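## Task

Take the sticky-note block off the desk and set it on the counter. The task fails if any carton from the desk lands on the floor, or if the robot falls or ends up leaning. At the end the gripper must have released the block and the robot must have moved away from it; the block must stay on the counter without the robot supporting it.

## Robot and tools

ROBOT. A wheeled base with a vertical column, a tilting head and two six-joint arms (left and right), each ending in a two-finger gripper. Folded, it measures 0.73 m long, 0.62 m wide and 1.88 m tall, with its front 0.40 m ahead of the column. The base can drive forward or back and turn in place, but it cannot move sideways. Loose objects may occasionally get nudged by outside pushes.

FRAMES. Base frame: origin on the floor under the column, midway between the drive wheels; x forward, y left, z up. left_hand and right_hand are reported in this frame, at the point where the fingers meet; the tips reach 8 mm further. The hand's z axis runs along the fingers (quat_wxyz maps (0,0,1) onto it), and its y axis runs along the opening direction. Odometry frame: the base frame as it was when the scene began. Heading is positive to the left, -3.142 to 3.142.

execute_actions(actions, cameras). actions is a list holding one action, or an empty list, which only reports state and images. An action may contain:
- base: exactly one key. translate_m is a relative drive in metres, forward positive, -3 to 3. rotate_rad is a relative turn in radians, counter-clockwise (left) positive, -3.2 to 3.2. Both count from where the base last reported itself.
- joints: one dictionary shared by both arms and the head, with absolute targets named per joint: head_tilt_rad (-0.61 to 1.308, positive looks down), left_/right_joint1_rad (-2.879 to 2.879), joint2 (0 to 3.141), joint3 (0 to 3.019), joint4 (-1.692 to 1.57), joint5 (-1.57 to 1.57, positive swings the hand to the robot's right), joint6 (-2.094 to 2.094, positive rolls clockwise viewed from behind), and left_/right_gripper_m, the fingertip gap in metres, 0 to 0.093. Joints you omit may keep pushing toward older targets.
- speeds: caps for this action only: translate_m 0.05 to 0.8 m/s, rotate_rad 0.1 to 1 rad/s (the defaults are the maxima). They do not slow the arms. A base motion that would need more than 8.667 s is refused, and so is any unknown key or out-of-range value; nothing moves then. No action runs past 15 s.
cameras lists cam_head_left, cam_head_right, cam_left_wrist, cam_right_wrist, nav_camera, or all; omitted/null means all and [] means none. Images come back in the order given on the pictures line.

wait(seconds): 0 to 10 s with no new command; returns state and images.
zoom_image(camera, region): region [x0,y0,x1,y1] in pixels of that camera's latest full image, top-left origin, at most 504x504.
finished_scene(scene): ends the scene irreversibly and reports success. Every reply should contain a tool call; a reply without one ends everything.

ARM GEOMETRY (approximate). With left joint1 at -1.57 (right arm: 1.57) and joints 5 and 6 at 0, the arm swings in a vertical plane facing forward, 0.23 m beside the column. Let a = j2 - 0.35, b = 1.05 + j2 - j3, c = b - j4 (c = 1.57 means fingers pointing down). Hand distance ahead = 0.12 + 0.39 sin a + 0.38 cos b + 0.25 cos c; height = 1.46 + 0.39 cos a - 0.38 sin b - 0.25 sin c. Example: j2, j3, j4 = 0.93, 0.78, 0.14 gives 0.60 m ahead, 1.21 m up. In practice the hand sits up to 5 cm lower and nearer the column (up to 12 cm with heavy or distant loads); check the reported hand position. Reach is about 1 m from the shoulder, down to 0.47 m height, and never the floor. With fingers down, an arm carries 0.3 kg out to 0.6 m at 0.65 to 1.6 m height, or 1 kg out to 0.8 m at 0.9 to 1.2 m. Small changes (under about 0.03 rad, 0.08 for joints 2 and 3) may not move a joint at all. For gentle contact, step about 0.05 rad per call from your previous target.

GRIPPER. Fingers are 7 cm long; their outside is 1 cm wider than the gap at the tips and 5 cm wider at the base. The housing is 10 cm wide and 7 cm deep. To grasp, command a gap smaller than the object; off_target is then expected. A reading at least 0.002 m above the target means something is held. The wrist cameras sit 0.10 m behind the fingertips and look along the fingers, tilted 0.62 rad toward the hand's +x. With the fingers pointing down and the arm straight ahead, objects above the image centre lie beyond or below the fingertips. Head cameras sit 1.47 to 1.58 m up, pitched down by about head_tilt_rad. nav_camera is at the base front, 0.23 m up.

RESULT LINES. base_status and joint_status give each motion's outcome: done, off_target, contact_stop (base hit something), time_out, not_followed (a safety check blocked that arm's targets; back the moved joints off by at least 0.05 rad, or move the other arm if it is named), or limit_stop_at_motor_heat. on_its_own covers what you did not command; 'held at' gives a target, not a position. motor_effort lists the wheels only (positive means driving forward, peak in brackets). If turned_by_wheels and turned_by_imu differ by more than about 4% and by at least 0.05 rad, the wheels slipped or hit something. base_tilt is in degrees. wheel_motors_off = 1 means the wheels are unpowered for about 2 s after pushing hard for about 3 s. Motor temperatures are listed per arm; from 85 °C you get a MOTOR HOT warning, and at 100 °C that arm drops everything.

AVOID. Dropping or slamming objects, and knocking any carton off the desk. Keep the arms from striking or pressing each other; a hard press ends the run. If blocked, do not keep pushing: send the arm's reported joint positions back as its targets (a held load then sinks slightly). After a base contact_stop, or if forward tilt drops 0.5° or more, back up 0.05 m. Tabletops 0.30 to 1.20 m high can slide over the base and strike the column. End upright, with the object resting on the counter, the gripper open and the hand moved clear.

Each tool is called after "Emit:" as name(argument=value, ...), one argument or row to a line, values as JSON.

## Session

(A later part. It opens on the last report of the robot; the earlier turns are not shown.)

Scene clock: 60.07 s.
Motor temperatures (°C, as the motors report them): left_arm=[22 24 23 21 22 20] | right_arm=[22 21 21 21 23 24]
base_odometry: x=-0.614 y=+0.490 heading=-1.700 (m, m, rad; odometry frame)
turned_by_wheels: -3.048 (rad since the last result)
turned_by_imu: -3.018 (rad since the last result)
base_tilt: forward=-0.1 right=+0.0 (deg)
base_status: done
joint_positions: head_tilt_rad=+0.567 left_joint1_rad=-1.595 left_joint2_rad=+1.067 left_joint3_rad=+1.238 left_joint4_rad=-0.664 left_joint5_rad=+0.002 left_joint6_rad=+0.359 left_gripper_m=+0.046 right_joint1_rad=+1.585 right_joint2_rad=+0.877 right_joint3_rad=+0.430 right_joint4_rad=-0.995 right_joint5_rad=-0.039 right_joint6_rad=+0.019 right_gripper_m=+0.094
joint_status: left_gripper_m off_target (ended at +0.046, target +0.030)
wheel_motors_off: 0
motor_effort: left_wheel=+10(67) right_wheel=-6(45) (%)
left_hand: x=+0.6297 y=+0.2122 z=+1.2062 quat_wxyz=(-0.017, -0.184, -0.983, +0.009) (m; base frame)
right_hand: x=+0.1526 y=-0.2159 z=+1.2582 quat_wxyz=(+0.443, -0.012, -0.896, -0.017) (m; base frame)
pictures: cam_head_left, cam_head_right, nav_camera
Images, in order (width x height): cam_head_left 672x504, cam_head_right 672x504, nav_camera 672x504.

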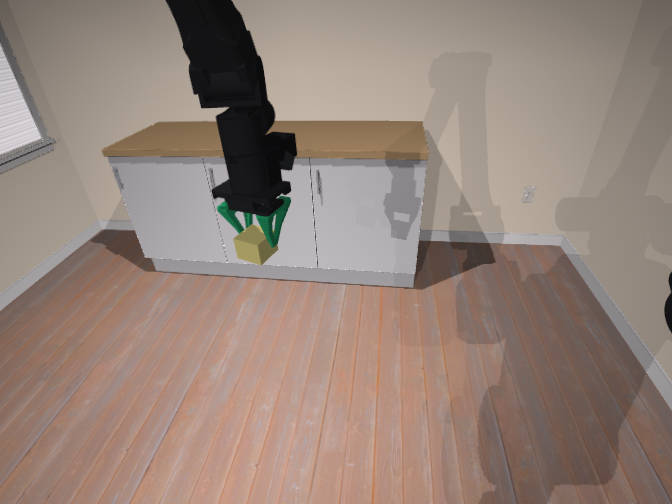

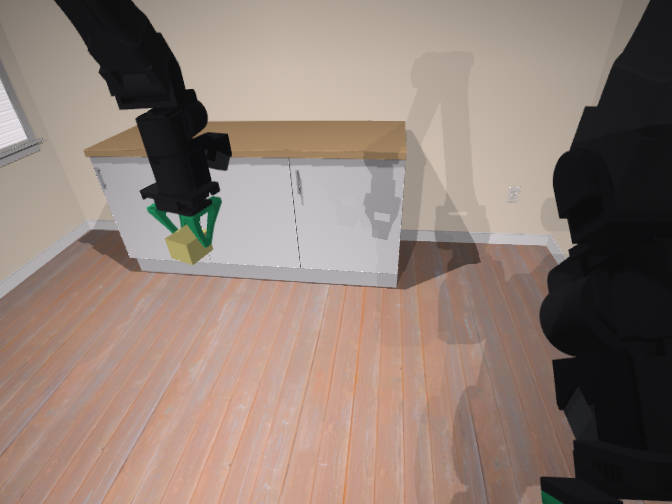

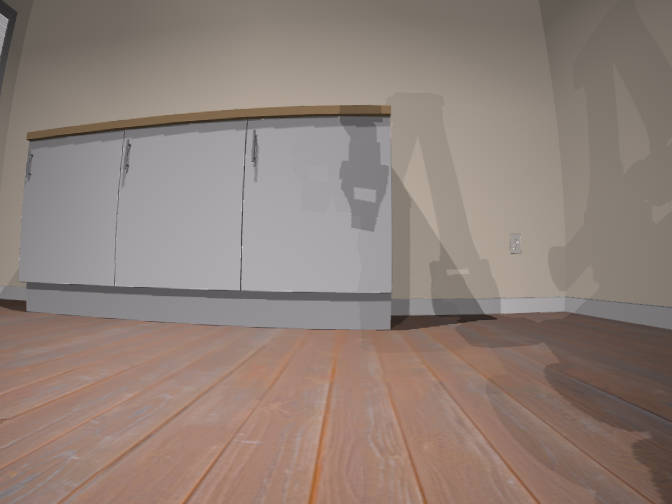

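Emit:
execute_actions(
  actions=[
    {"base": {"translate_m": 1.4}, "joints": {"head_tilt_rad": 0.85, "left_joint2_rad": 1.42, "left_joint3_rad": 1.52, "left_joint4_rad": -0.6, "left_gripper_m": 0.03}},
  ],
  cameras=["cam_head_left", "cam_head_right", "cam_left_wrist", "nav_camera"],
)

Scene clock: 66.90 s.
Motor temperatures (°C, as the motors report them): left_arm=[22 24 23 21 22 20] | right_arm=[22 21 21 21 23 24]
base_odometry: x=-0.795 y=-0.898 heading=-1.700 (m, m, rad; odometry frame)
turned_by_wheels: +0.000 (rad since the last result)
turned_by_imu: -0.003 (rad since the last result)
base_tilt: forward=-0.1 right=-0.1 (deg)
base_status: done
joint_positions: head_tilt_rad=+0.852 left_joint1_rad=-1.595 left_joint2_rad=+1.432 left_joint3_rad=+1.492 left_joint4_rad=-0.604 left_joint5_rad=+0.002 left_joint6_rad=+0.359 left_gripper_m=+0.046 right_joint1_rad=+1.585 right_joint2_rad=+0.877 right_joint3_rad=+0.433 right_joint4_rad=-0.995 right_joint5_rad=-0.039 right_joint6_rad=+0.019 right_gripper_m=+0.094
joint_status: left_gripper_m off_target (ended at +0.046, target +0.030); the others done
wheel_motors_off: 0
motor_effort: left_wheel=+0(76) right_wheel=+0(46) (%)
left_hand: x=+0.6696 y=+0.2088 z=+1.0712 quat_wxyz=(+0.008, -0.184, -0.983, +0.013) (m; base frame)
right_hand: x=+0.1544 y=-0.2158 z=+1.2576 quat_wxyz=(+0.442, -0.012, -0.897, -0.017) (m; base frame)
pictures: cam_head_left, cam_head_right, cam_left_wrist, nav_camera
Images, in order (width x height): cam_head_left 672x504, cam_head_right 672x504, cam_left_wrist 616x616, nav_camera 672x504.

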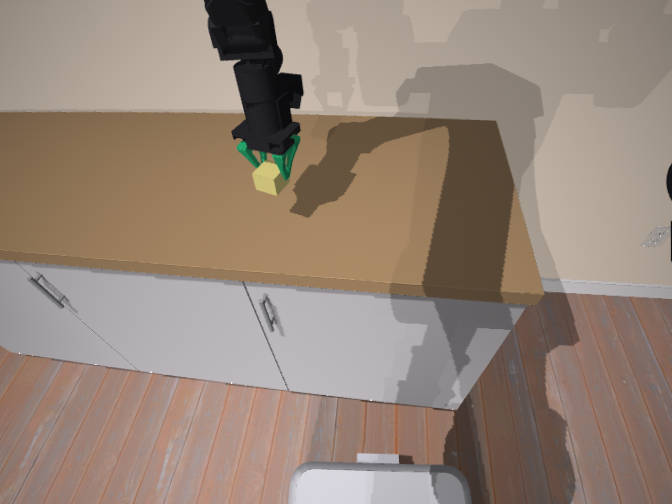

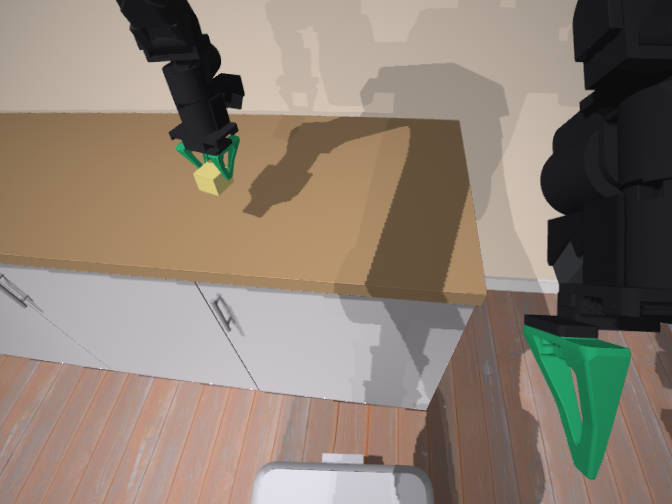

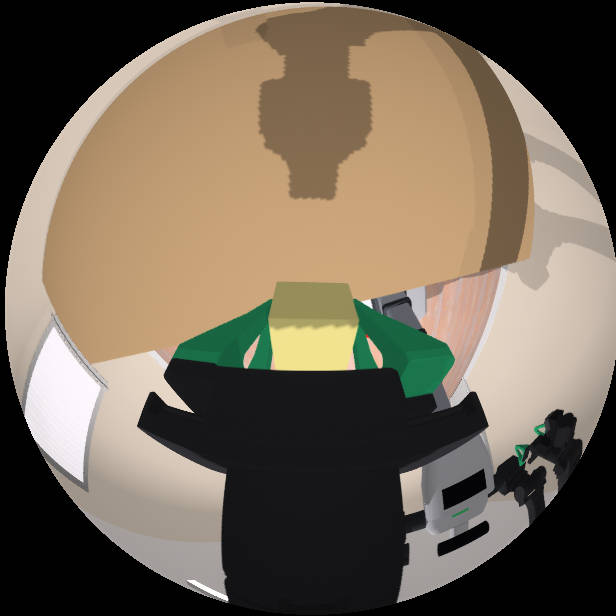

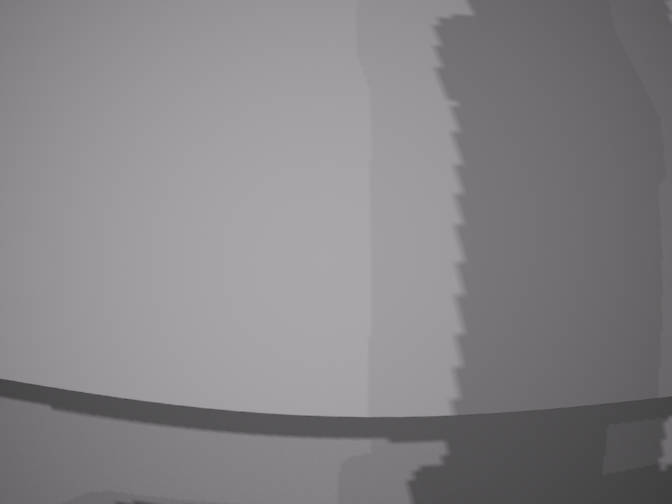

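Emit:
execute_actions(
  actions=[
    {"base": {"translate_m": 0.1}, "joints": {"left_joint2_rad": 1.655, "left_joint3_rad": 1.66, "left_joint4_rad": -0.5, "left_gripper_m": 0.03}},
  ],
  cameras=["cam_head_left", "cam_head_right", "cam_left_wrist"],
)

Scene clock: 72.03 s.
Motor temperatures (°C, as the motors report them): left_arm=[22 24 24 21 22 20] | right_arm=[22 21 21 21 23 24]
base_odometry: x=-0.808 y=-0.998 heading=-1.700 (m, m, rad; odometry frame)
turned_by_wheels: +0.000 (rad since the last result)
turned_by_imu: -0.001 (rad since the last result)
base_tilt: forward=+0.0 right=+0.0 (deg)
base_status: done
joint_positions: head_tilt_rad=+0.852 left_joint1_rad=-1.595 left_joint2_rad=+1.655 left_joint3_rad=+1.652 left_joint4_rad=-0.501 left_joint5_rad=+0.002 left_joint6_rad=+0.359 left_gripper_m=+0.046 right_joint1_rad=+1.585 right_joint2_rad=+0.877 right_joint3_rad=+0.435 right_joint4_rad=-0.995 right_joint5_rad=-0.039 right_joint6_rad=+0.019 right_gripper_m=+0.094
joint_status: left_gripper_m off_target (ended at +0.046, target +0.030); the others done
wheel_motors_off: 0
motor_effort: left_wheel=+0(41) right_wheel=+0(30) (%)
left_hand: x=+0.6898 y=+0.2066 z=+0.9785 quat_wxyz=(-0.012, -0.184, -0.983, +0.010) (m; base frame)
right_hand: x=+0.1554 y=-0.2158 z=+1.2573 quat_wxyz=(+0.441, -0.012, -0.897, -0.017) (m; base frame)
pictures: cam_head_left, cam_head_right, cam_left_wrist
Images, in order (width x height): cam_head_left 672x504, cam_head_right 672x504, cam_left_wrist 616x616.

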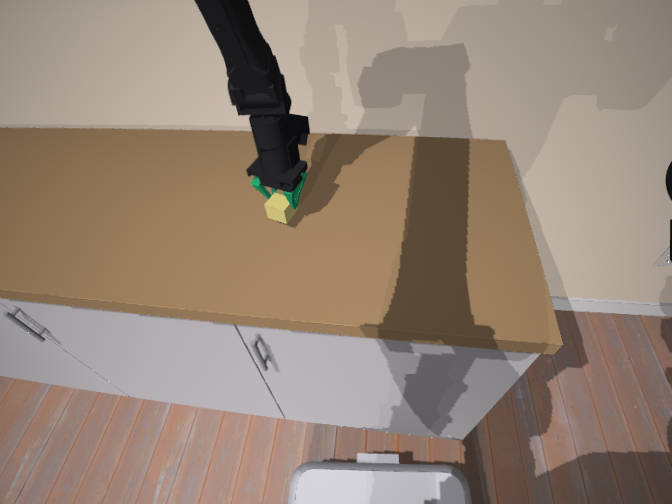

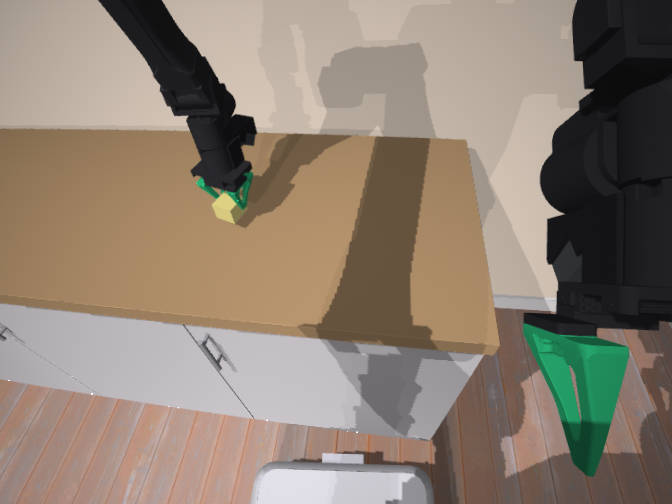

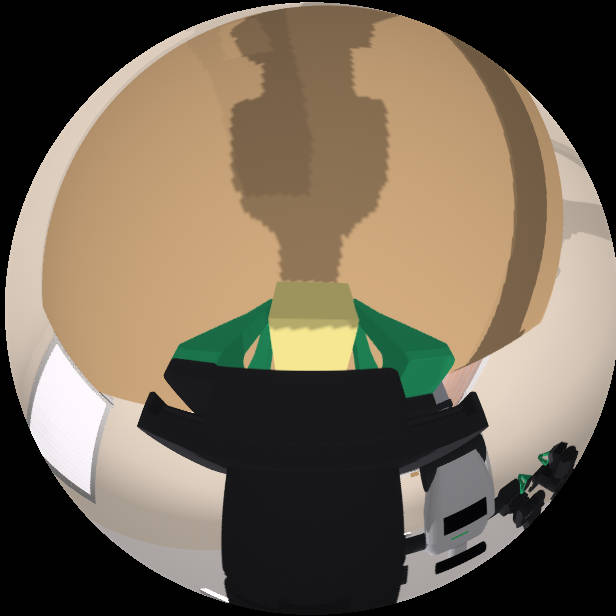

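Emit:
zoom_image(
  camera="cam_head_left",
  region=[230, 160, 350, 250],
)

Region (230, 160, 350, 250) of cam_head_left's 672x504 image, scaled by 4.200, with more detail than that image has; it fills the top 378 rows of this view, and the rest is white.

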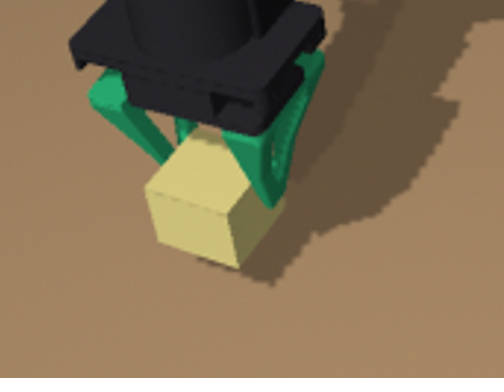

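Emit:
execute_actions(
  actions=[
    {"joints": {"left_joint2_rad": 1.705, "left_gripper_m": 0.03}},
  ],
  cameras=["cam_head_left", "cam_left_wrist"],
)

Emit:
zoom_image(
  camera="cam_head_left",
  region=[230, 170, 350, 260],
)

Scene clock: 74.40 s.
Motor temperatures (°C, as the motors report them): left_arm=[22 24 23 21 22 20] | right_arm=[22 21 21 21 23 24]
base_odometry: x=-0.808 y=-0.998 heading=-1.700 (m, m, rad; odometry frame)
turned_by_wheels: +0.000 (rad since the last result)
turned_by_imu: +0.000 (rad since the last result)
base_tilt: forward=-0.1 right=-0.1 (deg)
base_status: not commanded
joint_positions: head_tilt_rad=+0.852 left_joint1_rad=-1.595 left_joint2_rad=+1.677 left_joint3_rad=+1.652 left_joint4_rad=-0.501 left_joint5_rad=+0.002 left_joint6_rad=+0.359 left_gripper_m=+0.046 right_joint1_rad=+1.585 right_joint2_rad=+0.877 right_joint3_rad=+0.435 right_joint4_rad=-0.995 right_joint5_rad=-0.039 right_joint6_rad=+0.019 right_gripper_m=+0.094
joint_status: left_gripper_m off_target (ended at +0.046, target +0.030); the others done
wheel_motors_off: 0
motor_effort: left_wheel=+0(0) right_wheel=+1(1) (%)
left_hand: x=+0.6793 y=+0.2065 z=+0.9663 quat_wxyz=(-0.001, -0.184, -0.983, +0.012) (m; base frame)
right_hand: x=+0.1554 y=-0.2158 z=+1.2573 quat_wxyz=(+0.441, -0.012, -0.897, -0.017) (m; base frame)
pictures: cam_head_left, cam_left_wrist
Images, in order (width x height): cam_head_left 672x504, cam_left_wrist 616x616.

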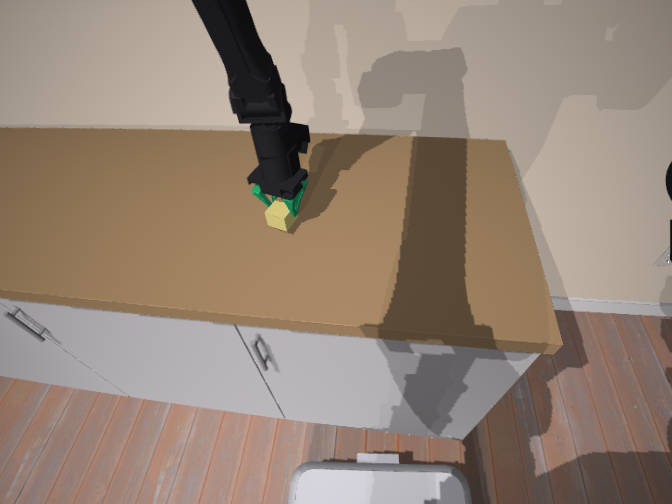

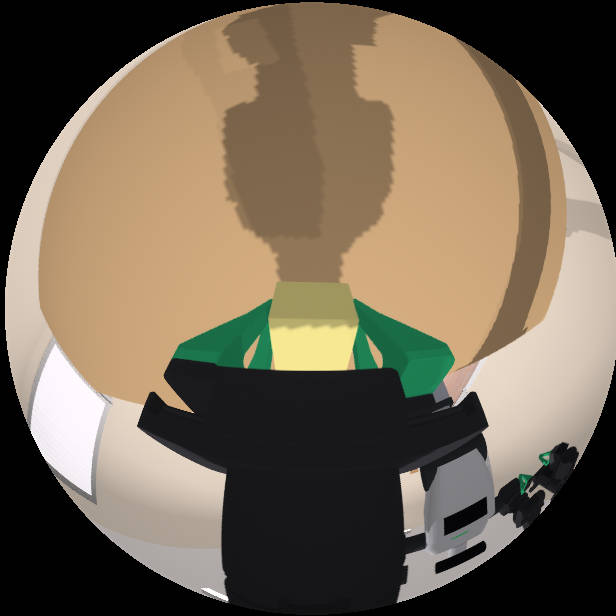

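Region (230, 170, 350, 260) of cam_head_left's 672x504 image, scaled by 4.200, with more detail than that image has; it fills the top 378 rows of this view, and the rest is white.

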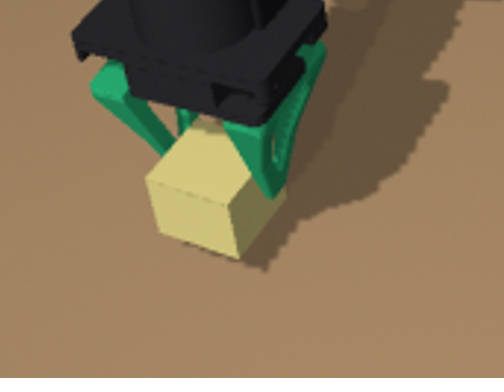

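Emit:
execute_actions(
  actions=[
    {"joints": {"left_joint2_rad": 1.745, "left_gripper_m": 0.03}},
  ],
  cameras=["cam_head_left"],
)

Emit:
zoom_image(
  camera="cam_head_left",
  region=[230, 180, 350, 270],
)

Scene clock: 76.17 s.
Motor temperatures (°C, as the motors report them): left_arm=[22 24 23 21 22 20] | right_arm=[22 21 21 21 23 24]
base_odometry: x=-0.808 y=-0.998 heading=-1.700 (m, m, rad; odometry frame)
turned_by_wheels: +0.000 (rad since the last result)
turned_by_imu: +0.000 (rad since the last result)
base_tilt: forward=-0.1 right=-0.1 (deg)
base_status: not commanded
joint_positions: head_tilt_rad=+0.852 left_joint1_rad=-1.595 left_joint2_rad=+1.725 left_joint3_rad=+1.652 left_joint4_rad=-0.501 left_joint5_rad=+0.002 left_joint6_rad=+0.359 left_gripper_m=+0.046 right_joint1_rad=+1.585 right_joint2_rad=+0.877 right_joint3_rad=+0.435 right_joint4_rad=-0.995 right_joint5_rad=-0.039 right_joint6_rad=+0.019 right_gripper_m=+0.094
joint_status: left_gripper_m off_target (ended at +0.046, target +0.030); the others done
wheel_motors_off: 0
motor_effort: left_wheel=+0(1) right_wheel=-1(0) (%)
left_hand: x=+0.6553 y=+0.2062 z=+0.9404 quat_wxyz=(+0.023, -0.185, -0.982, +0.016) (m; base frame)
right_hand: x=+0.1554 y=-0.2158 z=+1.2573 quat_wxyz=(+0.441, -0.012, -0.897, -0.017) (m; base frame)
pictures: cam_head_left
Images, in order (width x height): cam_head_left 672x504.

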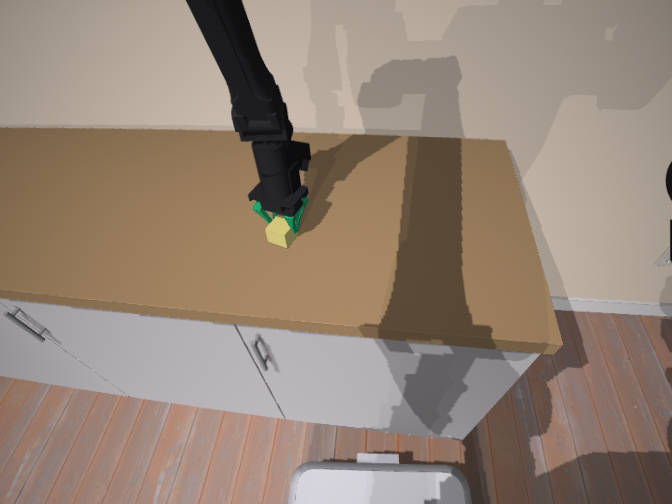

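Region (230, 180, 350, 270) of cam_head_left's 672x504 image, scaled by 4.200, with more detail than that image has; it fills the top 378 rows of this view, and the rest is white.

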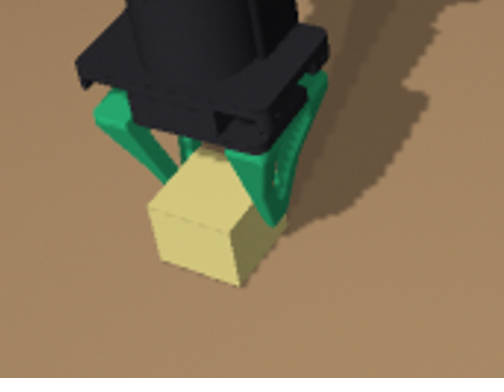

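The block is resting on the counter, so I'll release it.

Emit:
execute_actions(
  actions=[
    {"joints": {"left_joint2_rad": 1.725, "left_gripper_m": 0.093}},
  ],
  cameras=["cam_left_wrist"],
)

Emit:
execute_actions(
  actions=[
    {"joints": {"left_joint2_rad": 1.45}},
  ],
  cameras=["cam_head_left"],
)

Scene clock: 77.63 s.
Motor temperatures (°C, as the motors report them): left_arm=[22 24 23 21 22 20] | right_arm=[22 21 21 21 23 24]
base_odometry: x=-0.808 y=-0.998 heading=-1.700 (m, m, rad; odometry frame)
turned_by_wheels: +0.000 (rad since the last result)
turned_by_imu: +0.000 (rad since the last result)
base_tilt: forward=+0.0 right=+0.0 (deg)
base_status: not commanded
joint_positions: head_tilt_rad=+0.852 left_joint1_rad=-1.595 left_joint2_rad=+1.725 left_joint3_rad=+1.652 left_joint4_rad=-0.501 left_joint5_rad=+0.002 left_joint6_rad=+0.359 left_gripper_m=+0.093 right_joint1_rad=+1.585 right_joint2_rad=+0.877 right_joint3_rad=+0.435 right_joint4_rad=-0.995 right_joint5_rad=-0.039 right_joint6_rad=+0.019 right_gripper_m=+0.094
joint_status: all done
wheel_motors_off: 0
motor_effort: left_wheel=+0(0) right_wheel=+0(1) (%)
left_hand: x=+0.6553 y=+0.2062 z=+0.9404 quat_wxyz=(+0.023, -0.185, -0.982, +0.016) (m; base frame)
right_hand: x=+0.1554 y=-0.2158 z=+1.2573 quat_wxyz=(+0.441, -0.012, -0.897, -0.017) (m; base frame)
pictures: cam_left_wrist
Images, in order (width x height): cam_left_wrist 616x616.

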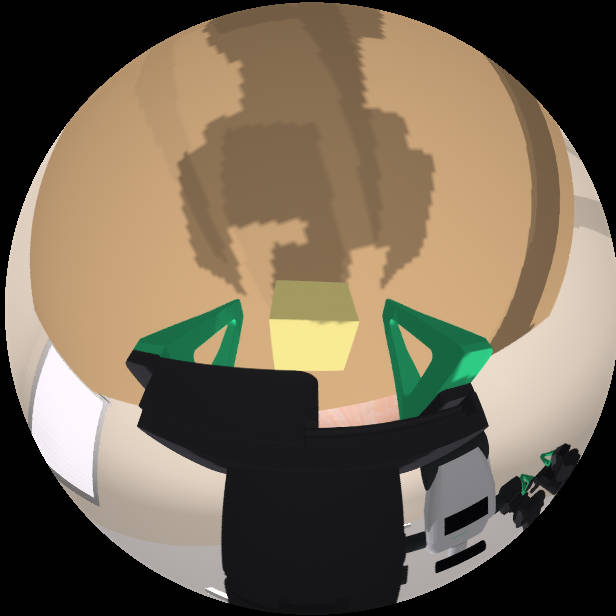

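Scene clock: 78.90 s.
Motor temperatures (°C, as the motors report them): left_arm=[22 24 23 21 22 20] | right_arm=[22 21 21 21 23 24]
base_odometry: x=-0.808 y=-0.998 heading=-1.700 (m, m, rad; odometry frame)
turned_by_wheels: +0.000 (rad since the last result)
turned_by_imu: +0.000 (rad since the last result)
base_tilt: forward=-0.1 right=-0.1 (deg)
base_status: not commanded
joint_positions: head_tilt_rad=+0.852 left_joint1_rad=-1.595 left_joint2_rad=+1.419 left_joint3_rad=+1.657 left_joint4_rad=-0.501 left_joint5_rad=+0.002 left_joint6_rad=+0.359 left_gripper_m=+0.093 right_joint1_rad=+1.585 right_joint2_rad=+0.877 right_joint3_rad=+0.435 right_joint4_rad=-0.995 right_joint5_rad=-0.039 right_joint6_rad=+0.019 right_gripper_m=+0.094
joint_status: all done
wheel_motors_off: 0
motor_effort: left_wheel=+0(1) right_wheel=+0(1) (%)
left_hand: x=+0.7890 y=+0.2085 z=+1.1264 quat_wxyz=(-0.130, -0.182, -0.975, -0.011) (m; base frame)
right_hand: x=+0.1554 y=-0.2158 z=+1.2573 quat_wxyz=(+0.441, -0.012, -0.897, -0.017) (m; base frame)
pictures: cam_head_left
Images, in order (width x height): cam_head_left 672x504.

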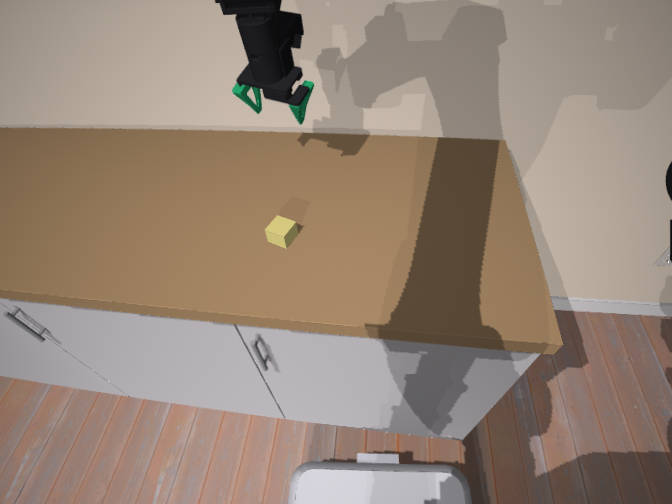

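Emit:
execute_actions(
  actions=[
    {"base": {"translate_m": -0.5}, "joints": {"left_joint2_rad": 0.95, "left_joint3_rad": 0.9, "left_joint4_rad": -0.7, "head_tilt_rad": 0.6}},
  ],
  cameras=["cam_head_left", "cam_right_wrist"],
)

Scene clock: 83.10 s.
Motor temperatures (°C, as the motors report them): left_arm=[22 24 23 21 22 20] | right_arm=[22 21 21 21 23 24]
base_odometry: x=-0.743 y=-0.502 heading=-1.700 (m, m, rad; odometry frame)
turned_by_wheels: +0.000 (rad since the last result)
turned_by_imu: -0.001 (rad since the last result)
base_tilt: forward=-0.1 right=+0.1 (deg)
base_status: done
joint_positions: head_tilt_rad=+0.617 left_joint1_rad=-1.595 left_joint2_rad=+0.933 left_joint3_rad=+0.891 left_joint4_rad=-0.699 left_joint5_rad=+0.002 left_joint6_rad=+0.359 left_gripper_m=+0.093 right_joint1_rad=+1.585 right_joint2_rad=+0.877 right_joint3_rad=+0.433 right_joint4_rad=-0.995 right_joint5_rad=-0.039 right_joint6_rad=+0.019 right_gripper_m=+0.094
joint_status: all done
wheel_motors_off: 0
motor_effort: left_wheel=-3(74) right_wheel=-3(42) (%)
left_hand: x=+0.4606 y=+0.2141 z=+1.1981 quat_wxyz=(+0.105, -0.184, -0.977, +0.030) (m; base frame)
right_hand: x=+0.1544 y=-0.2158 z=+1.2576 quat_wxyz=(+0.442, -0.012, -0.897, -0.017) (m; base frame)
pictures: cam_head_left, cam_right_wrist
Images, in order (width x height): cam_head_left 672x504, cam_right_wrist 616x616.

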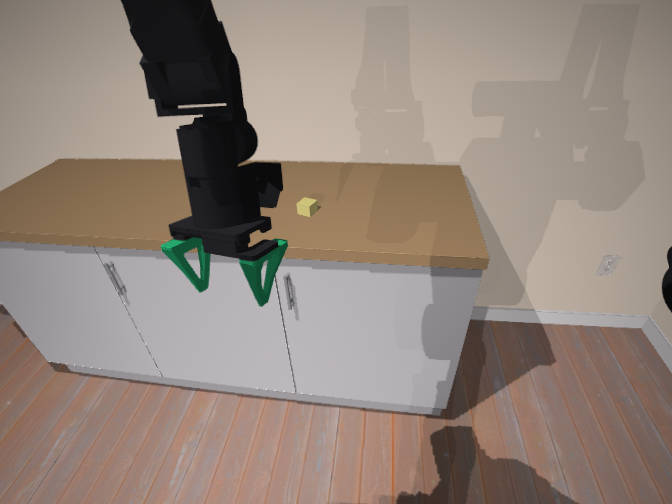

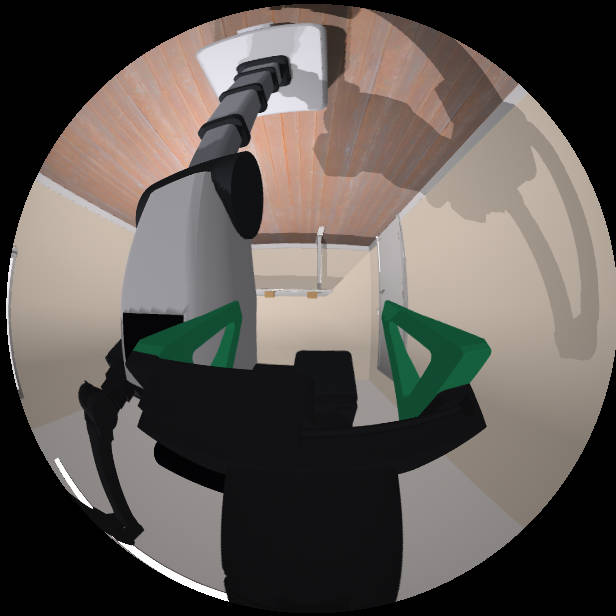

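Emit:
finished_scene(
  scene=1,
)

The scene is finished: the task was done.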